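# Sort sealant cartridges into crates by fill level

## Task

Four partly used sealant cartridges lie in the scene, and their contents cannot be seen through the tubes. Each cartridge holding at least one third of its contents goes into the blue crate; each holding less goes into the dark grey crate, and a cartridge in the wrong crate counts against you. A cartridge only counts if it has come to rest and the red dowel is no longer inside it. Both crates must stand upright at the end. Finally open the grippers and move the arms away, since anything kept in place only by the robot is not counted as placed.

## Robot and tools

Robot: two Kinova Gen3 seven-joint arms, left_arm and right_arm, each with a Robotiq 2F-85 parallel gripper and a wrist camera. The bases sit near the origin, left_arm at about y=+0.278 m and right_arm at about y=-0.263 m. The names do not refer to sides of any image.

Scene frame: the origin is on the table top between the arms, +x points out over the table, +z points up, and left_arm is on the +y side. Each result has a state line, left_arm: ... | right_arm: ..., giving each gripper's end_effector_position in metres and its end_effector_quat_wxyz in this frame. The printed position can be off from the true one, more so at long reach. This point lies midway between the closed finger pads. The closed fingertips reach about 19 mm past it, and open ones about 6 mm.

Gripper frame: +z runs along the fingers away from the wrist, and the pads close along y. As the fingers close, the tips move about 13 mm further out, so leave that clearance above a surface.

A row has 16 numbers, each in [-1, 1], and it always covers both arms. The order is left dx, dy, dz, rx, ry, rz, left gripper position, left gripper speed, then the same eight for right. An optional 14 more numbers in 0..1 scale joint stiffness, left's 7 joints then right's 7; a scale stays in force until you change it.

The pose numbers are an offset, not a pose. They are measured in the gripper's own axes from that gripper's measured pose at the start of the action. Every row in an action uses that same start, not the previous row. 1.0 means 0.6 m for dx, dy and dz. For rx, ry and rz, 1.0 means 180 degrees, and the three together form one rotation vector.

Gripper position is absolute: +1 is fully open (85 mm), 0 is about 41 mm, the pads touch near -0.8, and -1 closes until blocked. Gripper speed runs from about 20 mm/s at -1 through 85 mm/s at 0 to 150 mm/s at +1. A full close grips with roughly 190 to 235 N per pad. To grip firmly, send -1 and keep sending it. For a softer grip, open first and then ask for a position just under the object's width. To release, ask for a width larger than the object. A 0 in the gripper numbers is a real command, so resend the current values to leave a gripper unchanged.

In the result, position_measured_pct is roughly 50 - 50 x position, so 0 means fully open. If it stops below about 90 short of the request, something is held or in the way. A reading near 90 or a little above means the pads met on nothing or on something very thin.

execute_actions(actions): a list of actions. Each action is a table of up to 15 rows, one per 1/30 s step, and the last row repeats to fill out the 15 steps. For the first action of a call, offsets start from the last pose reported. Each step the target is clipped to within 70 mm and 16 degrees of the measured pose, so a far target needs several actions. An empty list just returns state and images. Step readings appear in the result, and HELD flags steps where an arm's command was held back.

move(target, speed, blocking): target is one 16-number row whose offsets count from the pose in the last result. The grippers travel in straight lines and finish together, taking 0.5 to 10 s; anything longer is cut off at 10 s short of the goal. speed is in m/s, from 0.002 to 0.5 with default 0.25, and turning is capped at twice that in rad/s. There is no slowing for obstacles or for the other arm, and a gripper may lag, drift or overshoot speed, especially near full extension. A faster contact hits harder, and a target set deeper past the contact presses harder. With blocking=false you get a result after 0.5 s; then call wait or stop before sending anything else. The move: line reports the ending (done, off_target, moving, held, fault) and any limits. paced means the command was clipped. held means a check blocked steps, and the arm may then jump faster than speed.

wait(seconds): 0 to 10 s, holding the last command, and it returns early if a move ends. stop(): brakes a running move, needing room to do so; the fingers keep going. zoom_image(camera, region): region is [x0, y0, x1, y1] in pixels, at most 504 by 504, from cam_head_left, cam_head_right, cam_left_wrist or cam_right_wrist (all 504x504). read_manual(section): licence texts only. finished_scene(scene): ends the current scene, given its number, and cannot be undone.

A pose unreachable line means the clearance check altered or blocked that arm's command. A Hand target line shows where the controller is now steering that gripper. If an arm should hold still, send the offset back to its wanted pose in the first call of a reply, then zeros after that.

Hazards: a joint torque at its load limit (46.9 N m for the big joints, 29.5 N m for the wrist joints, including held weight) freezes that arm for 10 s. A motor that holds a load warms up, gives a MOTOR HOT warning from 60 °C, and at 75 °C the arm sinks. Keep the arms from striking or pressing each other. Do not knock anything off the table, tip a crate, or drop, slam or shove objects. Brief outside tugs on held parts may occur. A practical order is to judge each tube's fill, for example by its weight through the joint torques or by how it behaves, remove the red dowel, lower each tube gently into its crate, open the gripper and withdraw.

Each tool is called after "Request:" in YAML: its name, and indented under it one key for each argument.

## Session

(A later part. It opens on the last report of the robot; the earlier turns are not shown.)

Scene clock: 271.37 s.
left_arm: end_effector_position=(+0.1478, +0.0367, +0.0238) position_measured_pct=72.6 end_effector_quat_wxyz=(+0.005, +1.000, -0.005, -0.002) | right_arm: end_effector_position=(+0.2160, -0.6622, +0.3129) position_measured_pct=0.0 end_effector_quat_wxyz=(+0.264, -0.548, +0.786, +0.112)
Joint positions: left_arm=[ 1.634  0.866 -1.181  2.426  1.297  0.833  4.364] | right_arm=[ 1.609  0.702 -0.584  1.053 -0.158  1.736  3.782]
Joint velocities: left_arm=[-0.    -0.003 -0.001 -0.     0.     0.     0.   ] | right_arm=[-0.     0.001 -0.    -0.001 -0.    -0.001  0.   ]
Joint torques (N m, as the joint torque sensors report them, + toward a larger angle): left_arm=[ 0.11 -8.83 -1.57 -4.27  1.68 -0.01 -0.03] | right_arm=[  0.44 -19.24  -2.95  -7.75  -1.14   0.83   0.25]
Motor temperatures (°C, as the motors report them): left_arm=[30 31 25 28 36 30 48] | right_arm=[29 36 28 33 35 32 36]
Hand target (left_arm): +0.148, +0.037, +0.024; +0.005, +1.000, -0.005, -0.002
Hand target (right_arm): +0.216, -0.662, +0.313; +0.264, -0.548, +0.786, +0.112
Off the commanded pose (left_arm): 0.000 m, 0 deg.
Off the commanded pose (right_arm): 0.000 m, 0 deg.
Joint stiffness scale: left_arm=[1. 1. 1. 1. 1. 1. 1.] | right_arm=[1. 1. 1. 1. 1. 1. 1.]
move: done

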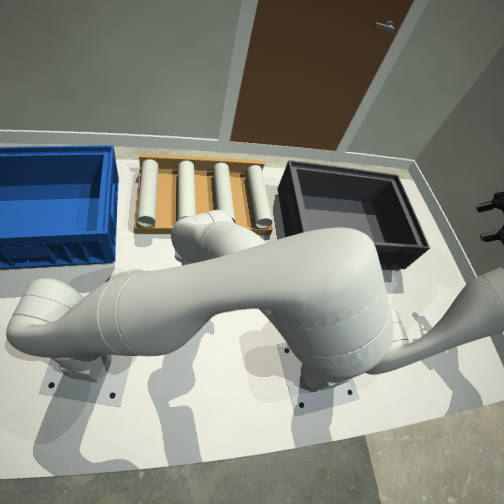

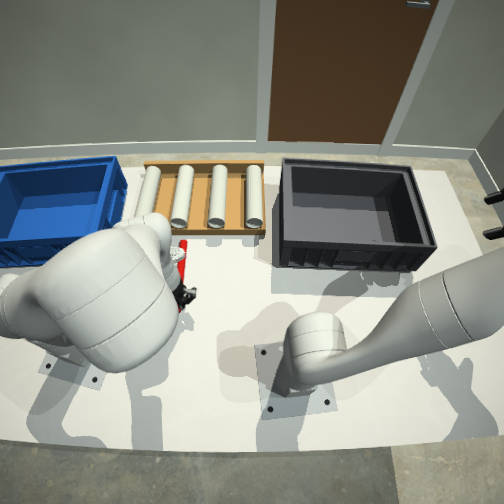

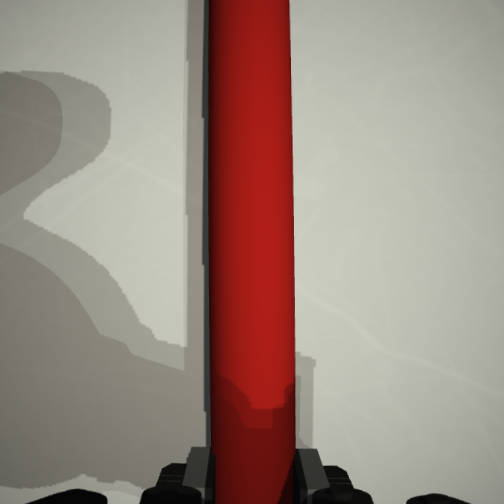

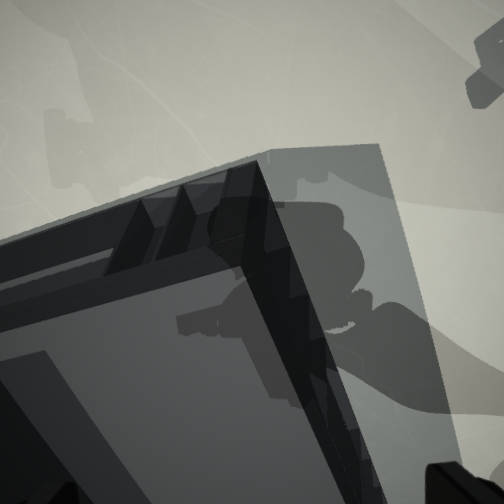

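Request:
move:
  target: [-0.005, 0, -0.057, 0, 0, 0, -1, 0, 0, 0, 0, 0, 0, 0, 1, 0]
  speed: 0.08

Request:
move:
  target: [0, 0.17, 0, 0, 0, 0, -1, 0, 0, 0, 0, 0, 0, 0, 1, 0]
  speed: 0.12

Request:
zoom_image:
  camera: "cam_head_right"
  region: [130, 160, 270, 300]

Scene clock: 282.37 s.
left_arm: end_effector_position=(+0.1449, +0.0379, +0.0561) position_measured_pct=72.6 end_effector_quat_wxyz=(+0.005, +1.000, -0.004, -0.002) | right_arm: end_effector_position=(+0.2160, -0.6622, +0.3129) position_measured_pct=0.0 end_effector_quat_wxyz=(+0.264, -0.548, +0.786, +0.112)
Joint positions: left_arm=[ 1.716  0.779 -1.281  2.406  1.129  0.853  4.507] | right_arm=[ 1.609  0.702 -0.584  1.053 -0.158  1.736  3.782]
Joint velocities: left_arm=[ 0.006 -0.007 -0.002 -0.001 -0.001  0.     0.003] | right_arm=[-0. -0. -0. -0. -0. -0. -0.]
Joint torques (N m, as the joint torque sensors report them, + toward a larger angle): left_arm=[ -0.18 -12.27  -4.83  -3.28   0.02  -0.19   0.14] | right_arm=[  0.03 -19.41  -2.93  -7.47  -1.11   0.73   0.15]
Motor temperatures (°C, as the motors report them): left_arm=[30 31 25 28 36 30 48] | right_arm=[29 36 28 33 35 32 36]
Hand target (left_arm): +0.145, +0.037, +0.058; +0.006, +1.000, -0.005, -0.003
Hand target (right_arm): +0.216, -0.662, +0.313; +0.264, -0.548, +0.786, +0.112
Off the commanded pose (left_arm): 0.002 m, 0 deg.
Off the commanded pose (right_arm): 0.000 m, 0 deg.
Joint stiffness scale: left_arm=[1. 1. 1. 1. 1. 1. 1.] | right_arm=[1. 1. 1. 1. 1. 1. 1.]
move: done

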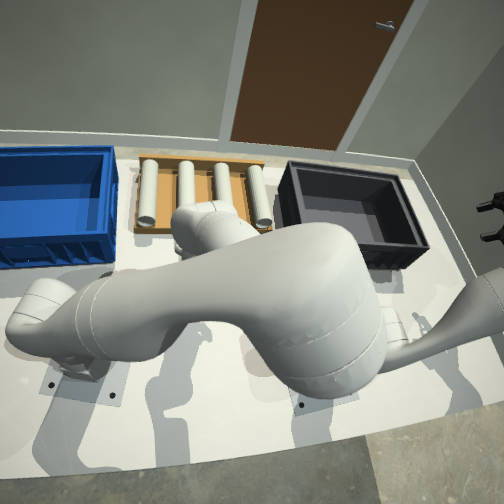

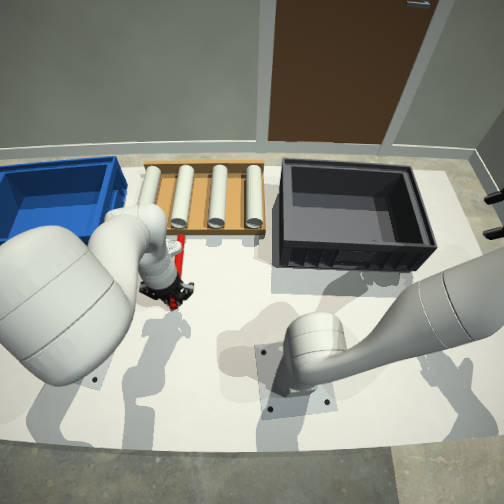

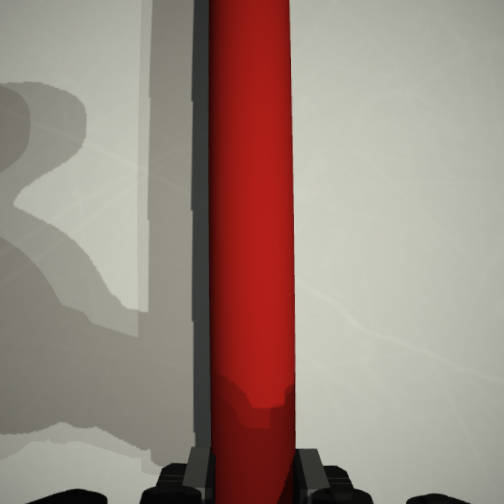

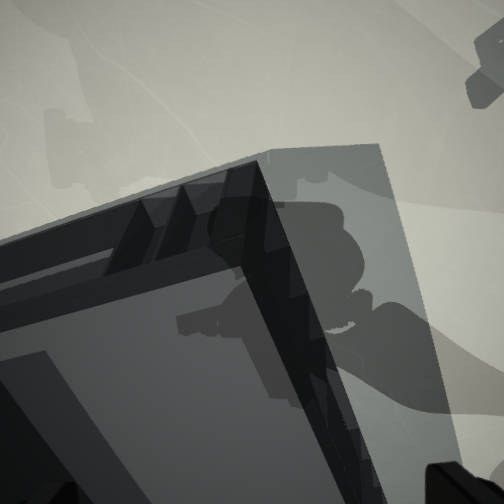

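Scene clock: 283.60 s.
left_arm: end_effector_position=(+0.1460, -0.0653, +0.0584) position_measured_pct=72.6 end_effector_quat_wxyz=(+0.010, +1.000, -0.001, -0.001) | right_arm: end_effector_position=(+0.2160, -0.6622, +0.3129) position_measured_pct=0.0 end_effector_quat_wxyz=(+0.264, -0.548, +0.786, +0.112)
Joint positions: left_arm=[ 1.772  0.879 -1.224  2.117  1.08   0.981  4.842] | right_arm=[ 1.609  0.702 -0.584  1.053 -0.158  1.736  3.782]
Joint velocities: left_arm=[ 0.002  0.014  0.    -0.004  0.     0.009  0.   ] | right_arm=[-0.     0.001  0.    -0.    -0.    -0.001  0.   ]
Joint torques (N m, as the joint torque sensors report them, + toward a larger angle): left_arm=[ -0.15 -14.24  -6.5   -4.08  -0.17  -0.05   0.1 ] | right_arm=[  0.52 -18.89  -2.92  -7.29  -1.32   0.91   0.08]
Motor temperatures (°C, as the motors report them): left_arm=[30 31 25 28 36 30 48] | right_arm=[29 36 28 33 35 32 36]
Hand target (left_arm): +0.144, -0.064, +0.057; +0.005, +1.000, -0.004, -0.002
Hand target (right_arm): +0.216, -0.662, +0.313; +0.264, -0.548, +0.786, +0.112
Off the commanded pose (left_arm): 0.003 m, 1 deg.
Off the commanded pose (right_arm): 0.000 m, 0 deg.
Joint stiffness scale: left_arm=[1. 1. 1. 1. 1. 1. 1.] | right_arm=[1. 1. 1. 1. 1. 1. 1.]
move: done

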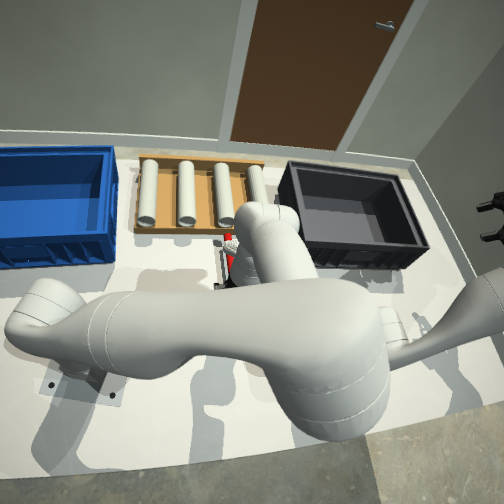

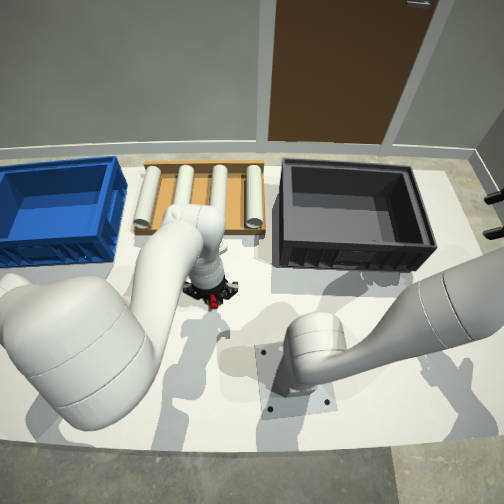

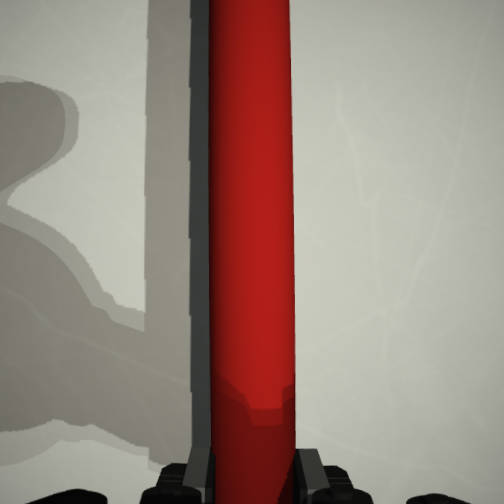

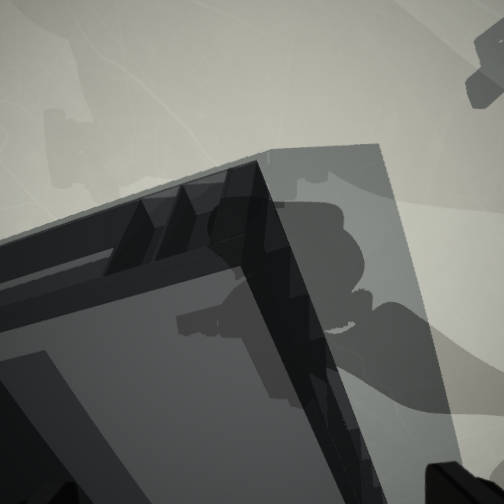

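Region (130, 160, 270, 300) of cam_head_right's 504x504 image, scaled by 3.600, with more detail than that image has.

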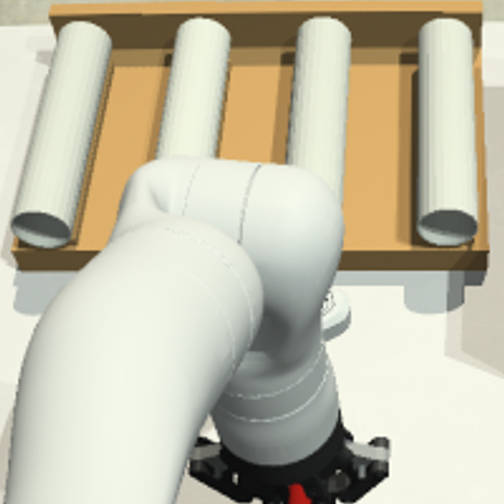

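Request:
move:
  target: [0.06, 0, 0, 0, 0, 0, -1, 0, 0, 0, 0, 0, 0, 0, 1, 0]
  speed: 0.04

Request:
zoom_image:
  camera: "cam_head_left"
  region: [150, 150, 290, 290]

Scene clock: 294.53 s.
left_arm: end_effector_position=(+0.1832, -0.0667, +0.0600) position_measured_pct=72.6 end_effector_quat_wxyz=(+0.014, +1.000, +0.005, +0.002) | right_arm: end_effector_position=(+0.2160, -0.6622, +0.3129) position_measured_pct=0.0 end_effector_quat_wxyz=(+0.264, -0.548, +0.786, +0.112)
Joint positions: left_arm=[ 1.67   0.888 -1.219  2.078  1.08   0.995  4.782] | right_arm=[ 1.609  0.702 -0.584  1.053 -0.158  1.736  3.782]
Joint velocities: left_arm=[-0.006  0.003  0.001 -0.    -0.    -0.001 -0.001] | right_arm=[ 0.     0.     0.     0.001  0.     0.    -0.002]
Joint torques (N m, as the joint torque sensors report them, + toward a larger angle): left_arm=[ -0.07 -15.    -6.76  -3.86   0.04  -0.17   0.2 ] | right_arm=[  0.26 -19.28  -3.28  -7.78  -1.29   1.18   0.36]
Motor temperatures (°C, as the motors report them): left_arm=[30 31 25 28 36 30 48] | right_arm=[29 36 28 33 35 32 36]
Hand target (left_arm): +0.182, -0.066, +0.058; +0.010, +1.000, -0.001, -0.001
Hand target (right_arm): +0.216, -0.662, +0.313; +0.264, -0.548, +0.786, +0.112
Off the commanded pose (left_arm): 0.002 m, 1 deg.
Off the commanded pose (right_arm): 0.000 m, 0 deg.
Joint stiffness scale: left_arm=[1. 1. 1. 1. 1. 1. 1.] | right_arm=[1. 1. 1. 1. 1. 1. 1.]
move: done

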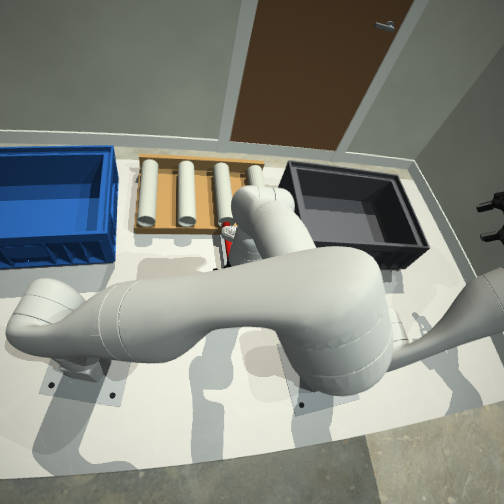

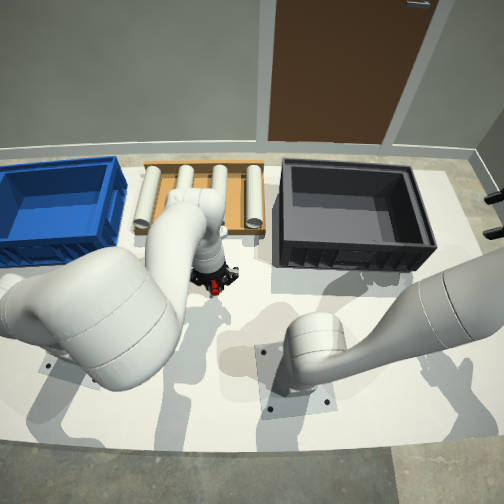

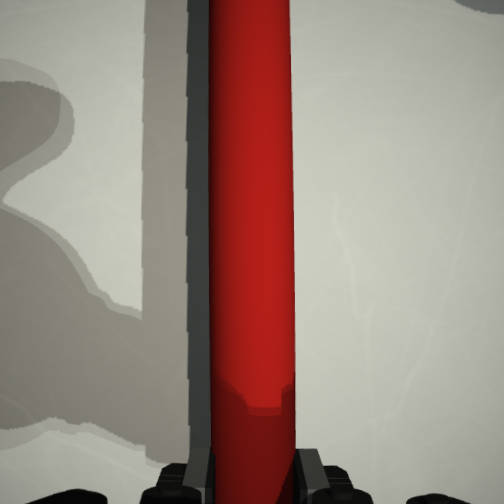

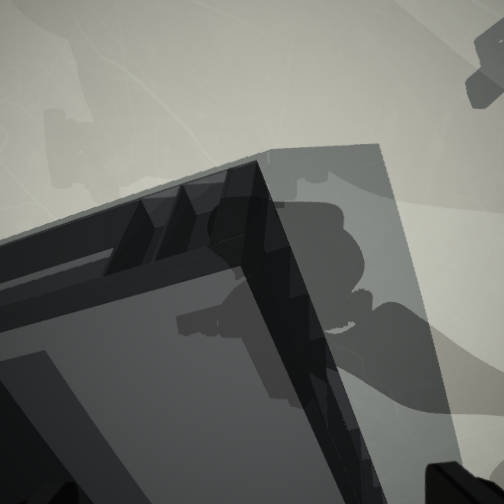

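Region (150, 150, 290, 290) of cam_head_left's 504x504 image, scaled by 3.600, with more detail than that image has.

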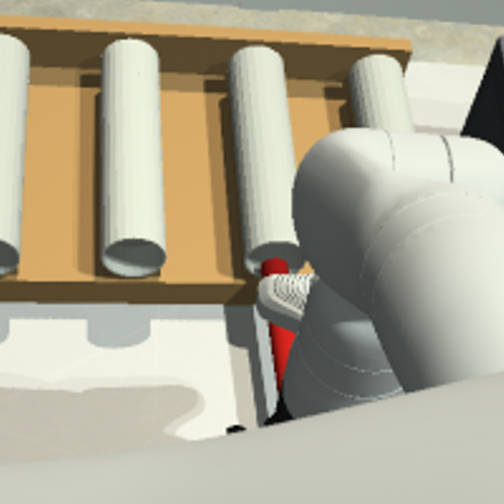

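Request:
move:
  target: [0.04, 0, 0, 0, 0, 0, -1, 0, 0, 0, 0, 0, 0, 0, 1, 0]
  speed: 0.04

Scene clock: 301.10 s.
left_arm: end_effector_position=(+0.2085, -0.0675, +0.0618) position_measured_pct=72.6 end_effector_quat_wxyz=(+0.018, +1.000, +0.010, +0.005) | right_arm: end_effector_position=(+0.2160, -0.6622, +0.3129) position_measured_pct=0.0 end_effector_quat_wxyz=(+0.264, -0.548, +0.786, +0.112)
Joint positions: left_arm=[ 1.604  0.894 -1.216  2.049  1.08   1.003  4.751] | right_arm=[ 1.609  0.702 -0.584  1.053 -0.158  1.736  3.782]
Joint velocities: left_arm=[-0.006  0.001  0.001 -0.001  0.    -0.002  0.   ] | right_arm=[ 0.001 -0.     0.     0.     0.001  0.002  0.001]
Joint torques (N m, as the joint torque sensors report them, + toward a larger angle): left_arm=[  0.09 -15.66  -6.56  -4.4   -0.11  -0.14   0.19] | right_arm=[  0.79 -19.    -2.81  -8.15  -0.94   0.81   0.06]
Motor temperatures (°C, as the motors report them): left_arm=[30 31 25 28 36 30 48] | right_arm=[29 36 28 33 35 32 36]
Hand target (left_arm): +0.207, -0.067, +0.060; +0.015, +1.000, +0.005, +0.002
Hand target (right_arm): +0.216, -0.662, +0.313; +0.264, -0.548, +0.786, +0.112
Off the commanded pose (left_arm): 0.002 m, 1 deg.
Off the commanded pose (right_arm): 0.000 m, 0 deg.
Joint stiffness scale: left_arm=[1. 1. 1. 1. 1. 1. 1.] | right_arm=[1. 1. 1. 1. 1. 1. 1.]
move: done

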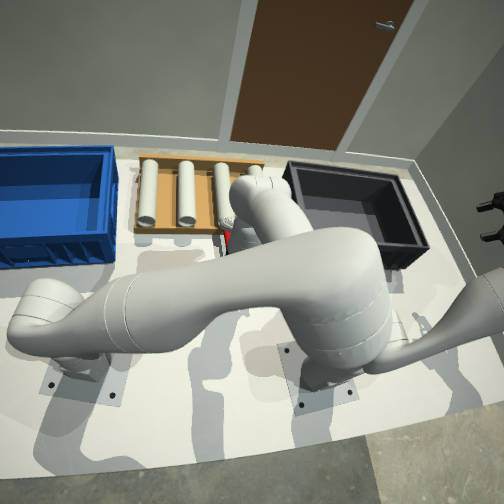

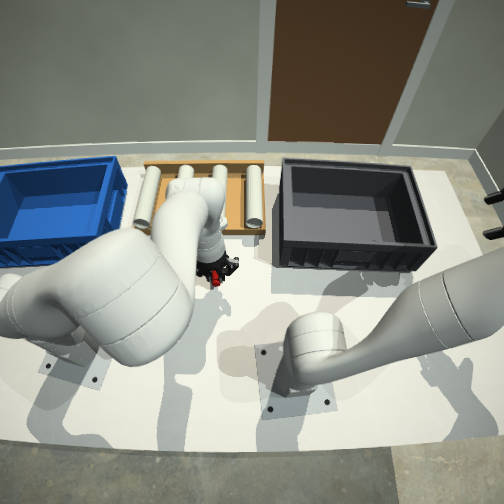

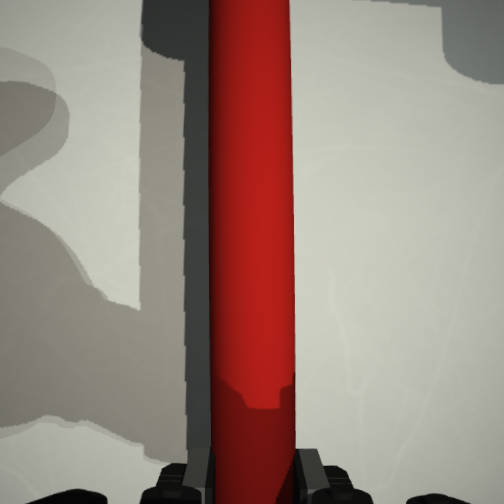

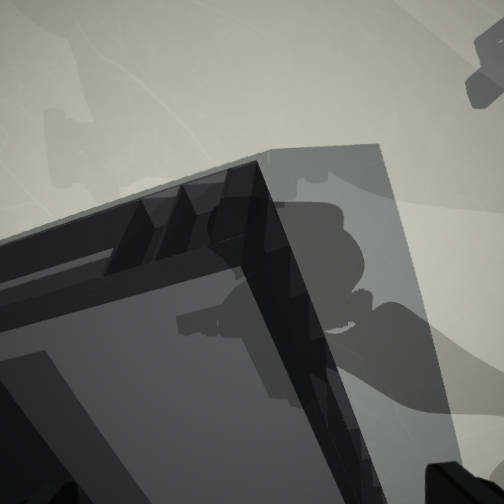

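Request:
move:
  target: [0.05, -0.0025, 0.005, 0.0115, -0.003, 0.0064, -1, 0, 0, 0, 0, 0, 0, 0, 1, 0]
  speed: 0.04

Scene clock: 310.70 s.
left_arm: end_effector_position=(+0.2396, -0.0674, +0.0607) position_measured_pct=72.6 end_effector_quat_wxyz=(+0.005, +1.000, +0.006, +0.003) | right_arm: end_effector_position=(+0.2160, -0.6622, +0.3129) position_measured_pct=0.0 end_effector_quat_wxyz=(+0.264, -0.548, +0.786, +0.112)
Joint positions: left_arm=[ 1.52   0.927 -1.21   1.975  1.051  1.047  4.734] | right_arm=[ 1.609  0.702 -0.584  1.053 -0.158  1.736  3.782]
Joint velocities: left_arm=[-0.005  0.002  0.001 -0.002  0.     0.003 -0.002] | right_arm=[-0.     0.    -0.    -0.001  0.     0.002 -0.001]
Joint torques (N m, as the joint torque sensors report them, + toward a larger angle): left_arm=[  0.17 -16.46  -6.95  -4.57  -0.07  -0.01   0.07] | right_arm=[  0.49 -19.53  -2.77  -7.55  -1.2    0.92  -0.05]
Motor temperatures (°C, as the motors report them): left_arm=[30 31 25 28 36 30 48] | right_arm=[29 36 28 33 35 32 36]
Hand target (left_arm): +0.239, -0.066, +0.059; +0.000, +1.000, +0.000, +0.000
Hand target (right_arm): +0.216, -0.662, +0.313; +0.264, -0.548, +0.786, +0.112
Off the commanded pose (left_arm): 0.003 m, 1 deg.
Off the commanded pose (right_arm): 0.000 m, 0 deg.
Joint stiffness scale: left_arm=[1. 1. 1. 1. 1. 1. 1.] | right_arm=[1. 1. 1. 1. 1. 1. 1.]
move: done

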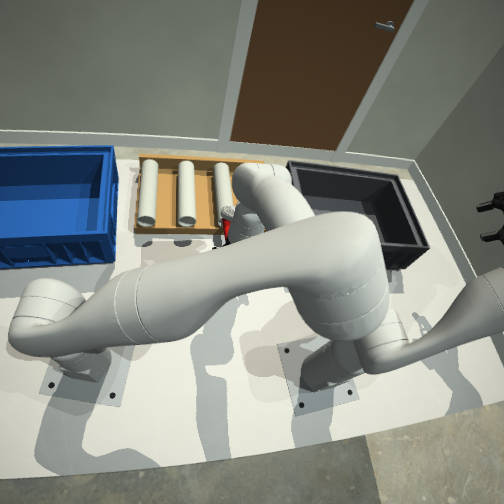

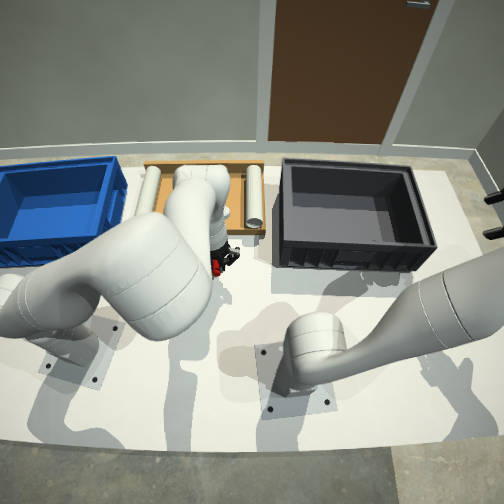

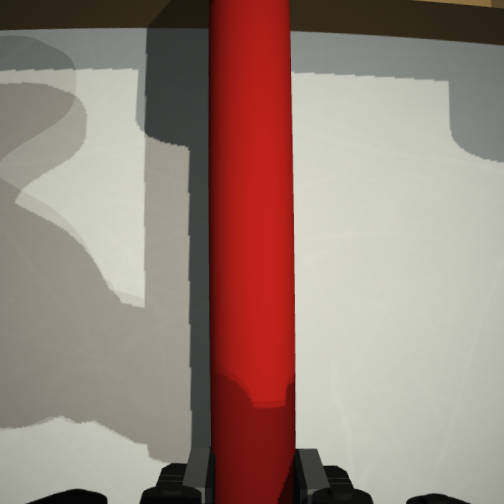

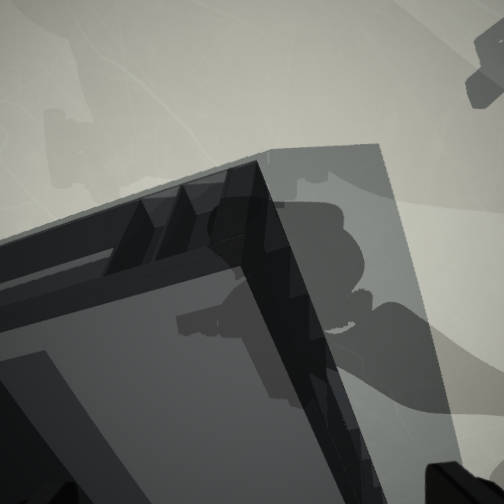

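Request:
move:
  target: [0.05, -0.0025, 0.003, 0.003, -0.002, 0.004, -1, 0, 0, 0, 0, 0, 0, 0, 1, 0]
  speed: 0.04

Scene clock: 317.03 s.
left_arm: end_effector_position=(+0.2706, -0.0673, +0.0608) position_measured_pct=72.6 end_effector_quat_wxyz=(+0.005, +1.000, +0.005, +0.003) | right_arm: end_effector_position=(+0.2160, -0.6622, +0.3129) position_measured_pct=0.0 end_effector_quat_wxyz=(+0.264, -0.548, +0.786, +0.112)
Joint positions: left_arm=[ 1.439  0.948 -1.204  1.919  1.048  1.073  4.699] | right_arm=[ 1.609  0.702 -0.584  1.053 -0.158  1.736  3.782]
Joint velocities: left_arm=[-0.005  0.005 -0.001 -0.001  0.     0.002 -0.001] | right_arm=[-0.    -0.001 -0.    -0.    -0.     0.002 -0.   ]
Joint torques (N m, as the joint torque sensors report them, + toward a larger angle): left_arm=[ -0.08 -16.78  -7.33  -4.34  -0.05   0.1    0.21] | right_arm=[  0.   -19.67  -2.75  -7.94  -1.31   1.07   0.33]
Motor temperatures (°C, as the motors report them): left_arm=[30 31 25 28 36 30 48] | right_arm=[29 36 28 33 35 32 36]
Hand target (left_arm): +0.270, -0.066, +0.059; +0.001, +1.000, -0.000, -0.000
Hand target (right_arm): +0.216, -0.662, +0.313; +0.264, -0.548, +0.786, +0.112
Off the commanded pose (left_arm): 0.003 m, 1 deg.
Off the commanded pose (right_arm): 0.000 m, 0 deg.
Joint stiffness scale: left_arm=[1. 1. 1. 1. 1. 1. 1.] | right_arm=[1. 1. 1. 1. 1. 1. 1.]
move: done

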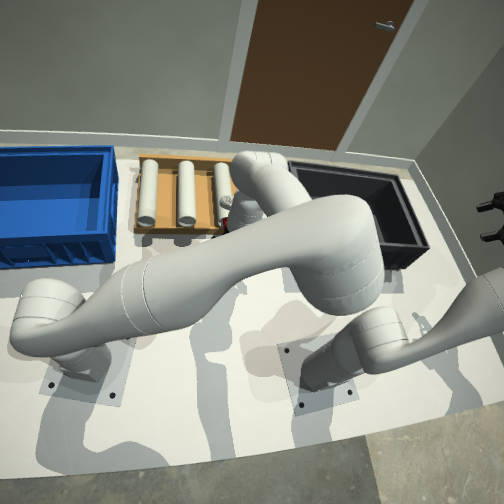

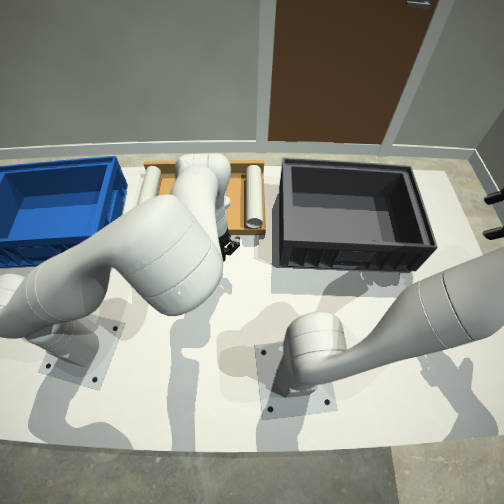

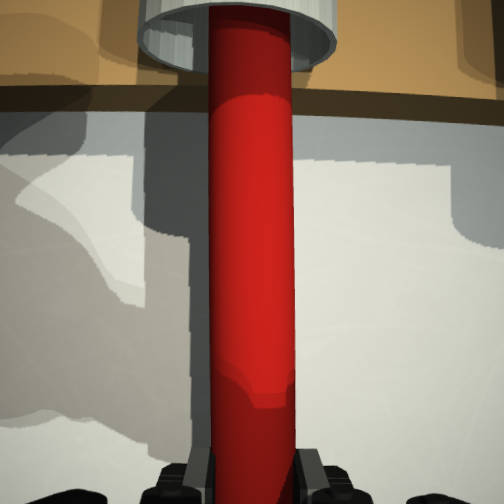

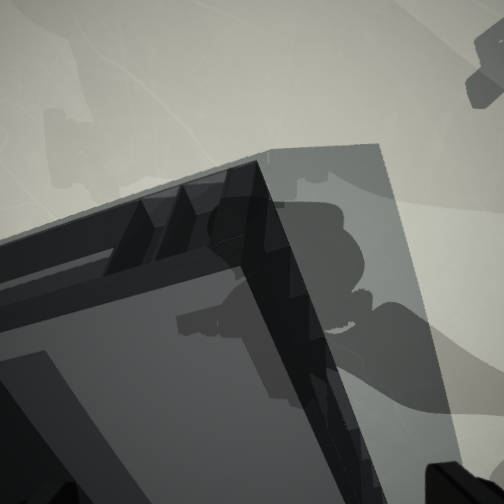

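Request:
move:
  target: [0.04, -0.005, 0.003, 0.003, -0.002, 0.004, -1, 0, 0, 0, 0, 0, 0, 0, 1, 0]
  speed: 0.04

Scene clock: 322.97 s.
left_arm: end_effector_position=(+0.2956, -0.0658, +0.0609) position_measured_pct=72.6 end_effector_quat_wxyz=(+0.005, +1.000, +0.005, +0.003) | right_arm: end_effector_position=(+0.2160, -0.6622, +0.3129) position_measured_pct=0.0 end_effector_quat_wxyz=(+0.264, -0.548, +0.786, +0.112)
Joint positions: left_arm=[ 1.375  0.964 -1.2    1.873  1.046  1.095  4.672] | right_arm=[ 1.609  0.702 -0.584  1.053 -0.158  1.736  3.782]
Joint velocities: left_arm=[-0.006  0.003 -0.001 -0.002 -0.     0.003 -0.002] | right_arm=[ 0.001  0.    -0.     0.    -0.     0.     0.   ]
Joint torques (N m, as the joint torque sensors report them, + toward a larger angle): left_arm=[ -0.38 -17.21  -7.08  -4.28   0.04  -0.08   0.33] | right_arm=[ -0.23 -19.17  -2.79  -7.48  -1.4    1.38   0.15]
Motor temperatures (°C, as the motors report them): left_arm=[30 31 25 28 36 30 48] | right_arm=[29 36 28 33 35 32 36]
Hand target (left_arm): +0.295, -0.064, +0.059; +0.000, +1.000, -0.001, -0.000
Hand target (right_arm): +0.216, -0.662, +0.313; +0.264, -0.548, +0.786, +0.112
Off the commanded pose (left_arm): 0.003 m, 1 deg.
Off the commanded pose (right_arm): 0.000 m, 0 deg.
Joint stiffness scale: left_arm=[1. 1. 1. 1. 1. 1. 1.] | right_arm=[1. 1. 1. 1. 1. 1. 1.]
move: done

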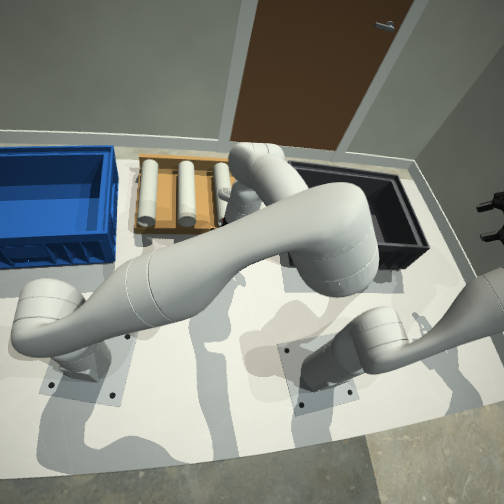

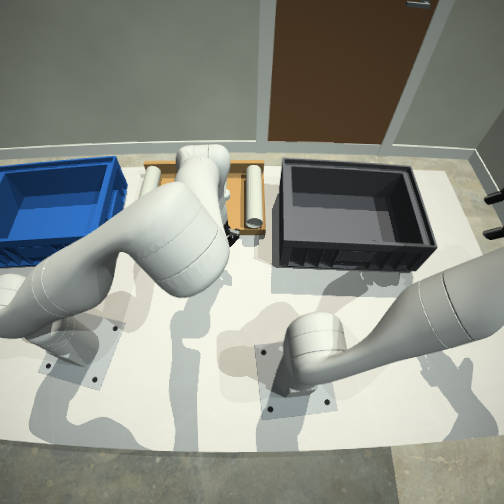

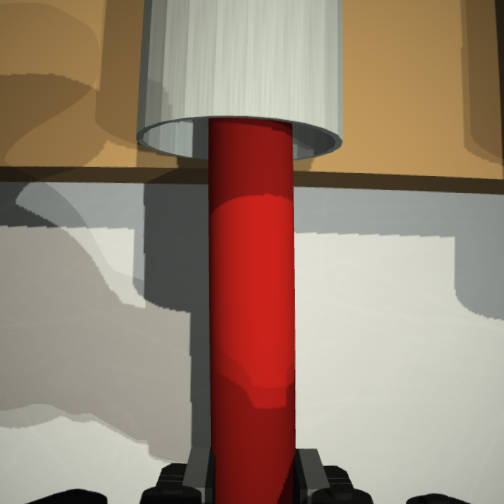

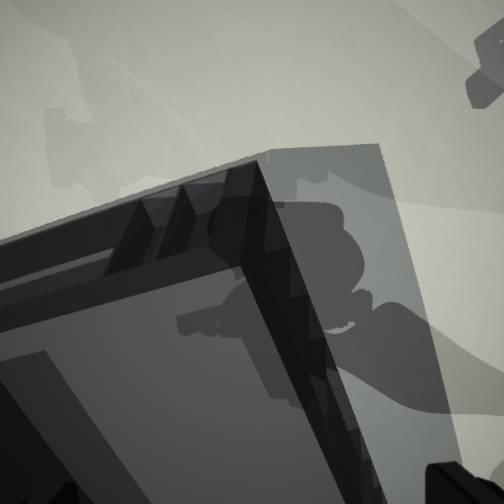

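Request:
move:
  target: [0.04, -0.003, 0.003, 0.003, -0.002, 0.004, -1, 0, 0, 0, 0, 0, 0, 0, 1, 0]
  speed: 0.04

Scene clock: 327.53 s.
left_arm: end_effector_position=(+0.3207, -0.0656, +0.0612) position_measured_pct=72.6 end_effector_quat_wxyz=(+0.005, +1.000, +0.004, +0.003) | right_arm: end_effector_position=(+0.2160, -0.6622, +0.3129) position_measured_pct=0.0 end_effector_quat_wxyz=(+0.264, -0.548, +0.786, +0.112)
Joint positions: left_arm=[ 1.314  0.983 -1.195  1.819  1.044  1.119  4.654] | right_arm=[ 1.609  0.702 -0.584  1.053 -0.158  1.736  3.782]
Joint velocities: left_arm=[-0.006  0.004  0.    -0.003 -0.     0.004 -0.001] | right_arm=[-0.    -0.    -0.    -0.001 -0.    -0.    -0.001]
Joint torques (N m, as the joint torque sensors report them, + toward a larger angle): left_arm=[  0.12 -17.39  -7.09  -4.47  -0.16  -0.03   0.17] | right_arm=[  0.49 -19.16  -2.61  -7.94  -1.12   0.69   0.34]
Motor temperatures (°C, as the motors report them): left_arm=[30 31 25 28 36 30 48] | right_arm=[29 36 28 33 35 32 36]
Hand target (left_arm): +0.320, -0.064, +0.059; +0.000, +1.000, -0.002, -0.000
Hand target (right_arm): +0.216, -0.662, +0.313; +0.264, -0.548, +0.786, +0.112
Off the commanded pose (left_arm): 0.003 m, 1 deg.
Off the commanded pose (right_arm): 0.000 m, 0 deg.
Joint stiffness scale: left_arm=[1. 1. 1. 1. 1. 1. 1.] | right_arm=[1. 1. 1. 1. 1. 1. 1.]
move: done

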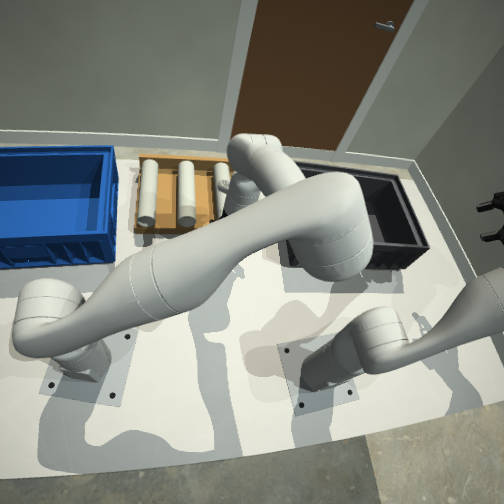

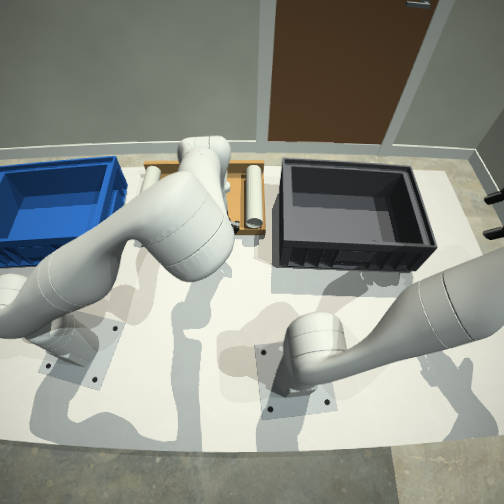

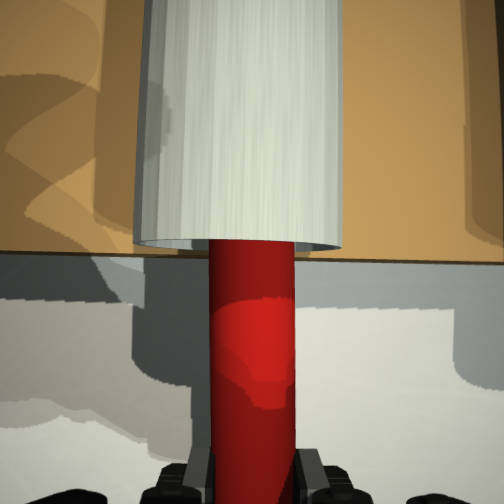

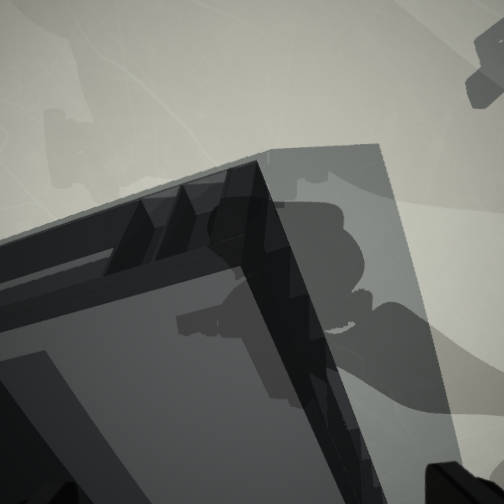

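Request:
move:
  target: [0.035, -0.003, 0.004, 0.003, -0.002, 0.004, -1, 0, 0, 0, 0, 0, 0, 0, 1, 0]
  speed: 0.03

Scene clock: 332.20 s.
left_arm: end_effector_position=(+0.3426, -0.0655, +0.0613) position_measured_pct=72.6 end_effector_quat_wxyz=(+0.005, +1.000, +0.003, +0.003) | right_arm: end_effector_position=(+0.2160, -0.6622, +0.3129) position_measured_pct=0.0 end_effector_quat_wxyz=(+0.264, -0.548, +0.786, +0.112)
Joint positions: left_arm=[ 1.261  1.001 -1.192  1.768  1.043  1.142  4.641] | right_arm=[ 1.609  0.702 -0.584  1.053 -0.158  1.736  3.782]
Joint velocities: left_arm=[-0.004  0.005  0.001 -0.004 -0.     0.008 -0.002] | right_arm=[-0.     0.    -0.     0.    -0.     0.001  0.001]
Joint torques (N m, as the joint torque sensors report them, + toward a larger angle): left_arm=[ -0.42 -17.26  -7.45  -4.23   0.03  -0.05   0.15] | right_arm=[  0.38 -19.45  -3.22  -7.88  -1.21   0.83   0.38]
Motor temperatures (°C, as the motors report them): left_arm=[30 31 25 28 36 30 48] | right_arm=[29 36 28 33 35 32 36]
Hand target (left_arm): +0.342, -0.064, +0.059; +0.000, +1.000, -0.002, -0.000
Hand target (right_arm): +0.216, -0.662, +0.313; +0.264, -0.548, +0.786, +0.112
Off the commanded pose (left_arm): 0.003 m, 1 deg.
Off the commanded pose (right_arm): 0.000 m, 0 deg.
Joint stiffness scale: left_arm=[1. 1. 1. 1. 1. 1. 1.] | right_arm=[1. 1. 1. 1. 1. 1. 1.]
move: done

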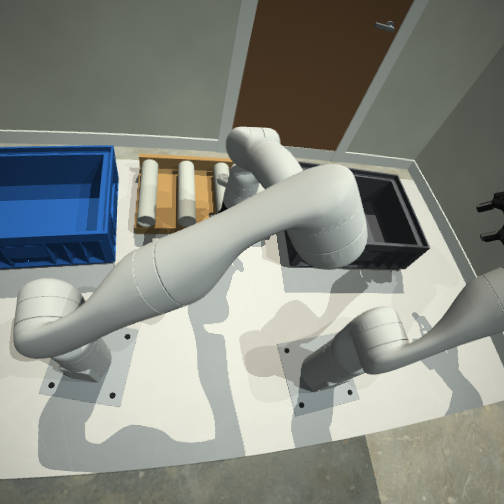

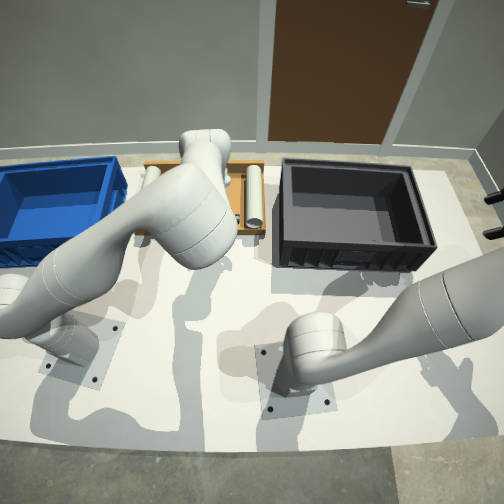

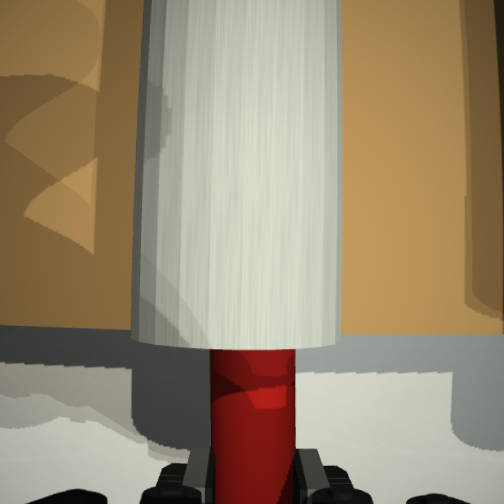

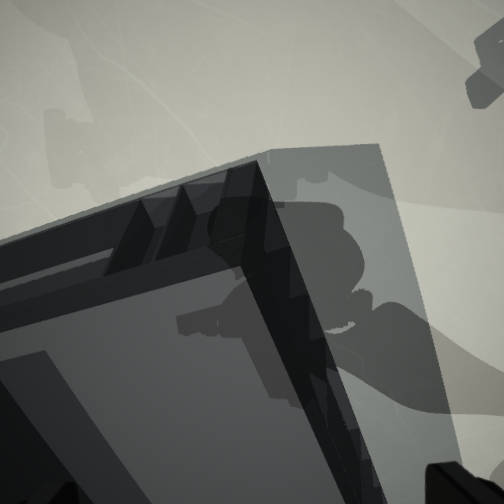

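Request:
move:
  target: [0.025, -0.003, 0.004, 0.003, -0.002, 0.004, -1, 0, 0, 0, 0, 0, 0, 0, 1, 0]
  speed: 0.03

Scene clock: 338.97 s.
left_arm: end_effector_position=(+0.3481, -0.0660, +0.0602) position_measured_pct=72.6 end_effector_quat_wxyz=(+0.004, +1.000, -0.001, -0.009) | right_arm: end_effector_position=(+0.2160, -0.6622, +0.3129) position_measured_pct=0.0 end_effector_quat_wxyz=(+0.264, -0.548, +0.786, +0.112)
Joint positions: left_arm=[ 1.231  1.016 -1.19   1.734  1.042  1.182  4.632] | right_arm=[ 1.609  0.702 -0.584  1.053 -0.158  1.736  3.782]
Joint velocities: left_arm=[-0.004  0.002 -0.002 -0.005  0.     0.007 -0.001] | right_arm=[ 0.001 -0.     0.    -0.001 -0.001  0.     0.001]
Joint torques (N m, as the joint torque sensors report them, + toward a larger angle): left_arm=[ -4.46 -14.97  -9.56  -7.55   0.45  -4.44  -0.3 ] | right_arm=[  0.01 -19.21  -2.36  -7.75  -1.25   0.86   0.21]
Motor temperatures (°C, as the motors report them): left_arm=[30 31 25 28 36 30 48] | right_arm=[29 36 28 33 35 32 36]
Hand target (left_arm): +0.358, -0.064, +0.059; +0.000, +1.000, -0.004, -0.000
Hand target (right_arm): +0.216, -0.662, +0.313; +0.264, -0.548, +0.786, +0.112
Off the commanded pose (left_arm): 0.010 m, 1 deg.
Off the commanded pose (right_arm): 0.000 m, 0 deg.
Joint stiffness scale: left_arm=[1. 1. 1. 1. 1. 1. 1.] | right_arm=[1. 1. 1. 1. 1. 1. 1.]
move: off_target (left_arm)

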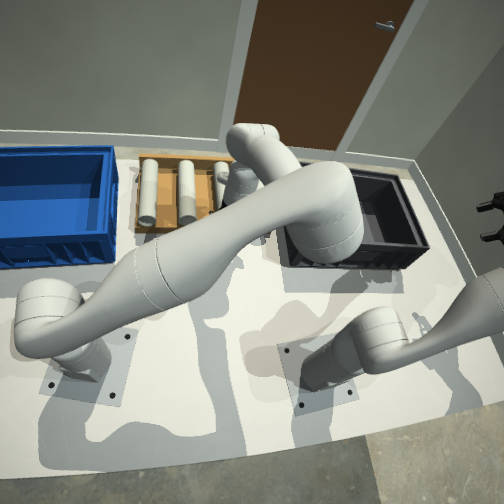

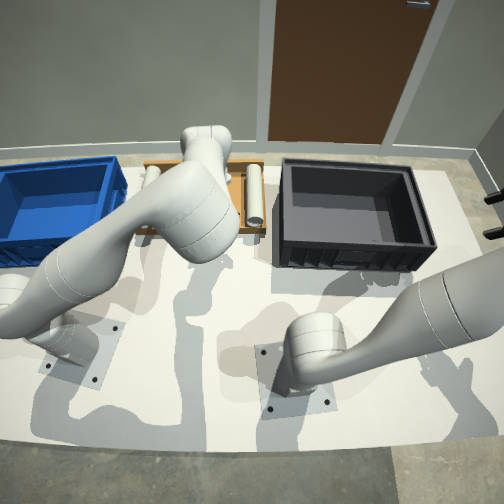

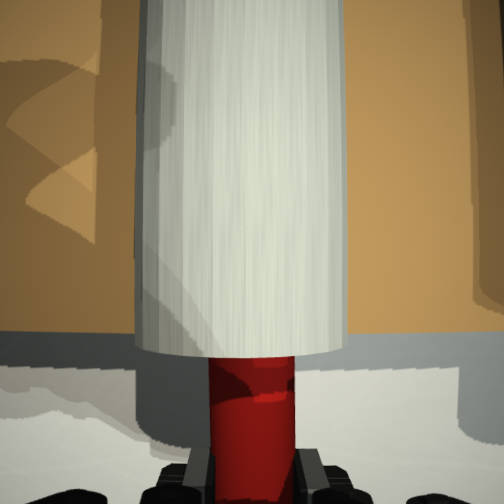

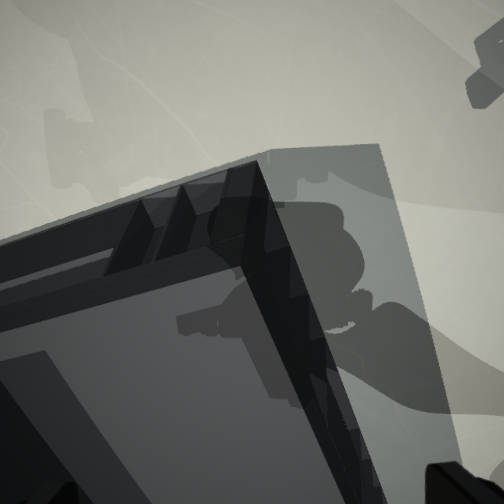

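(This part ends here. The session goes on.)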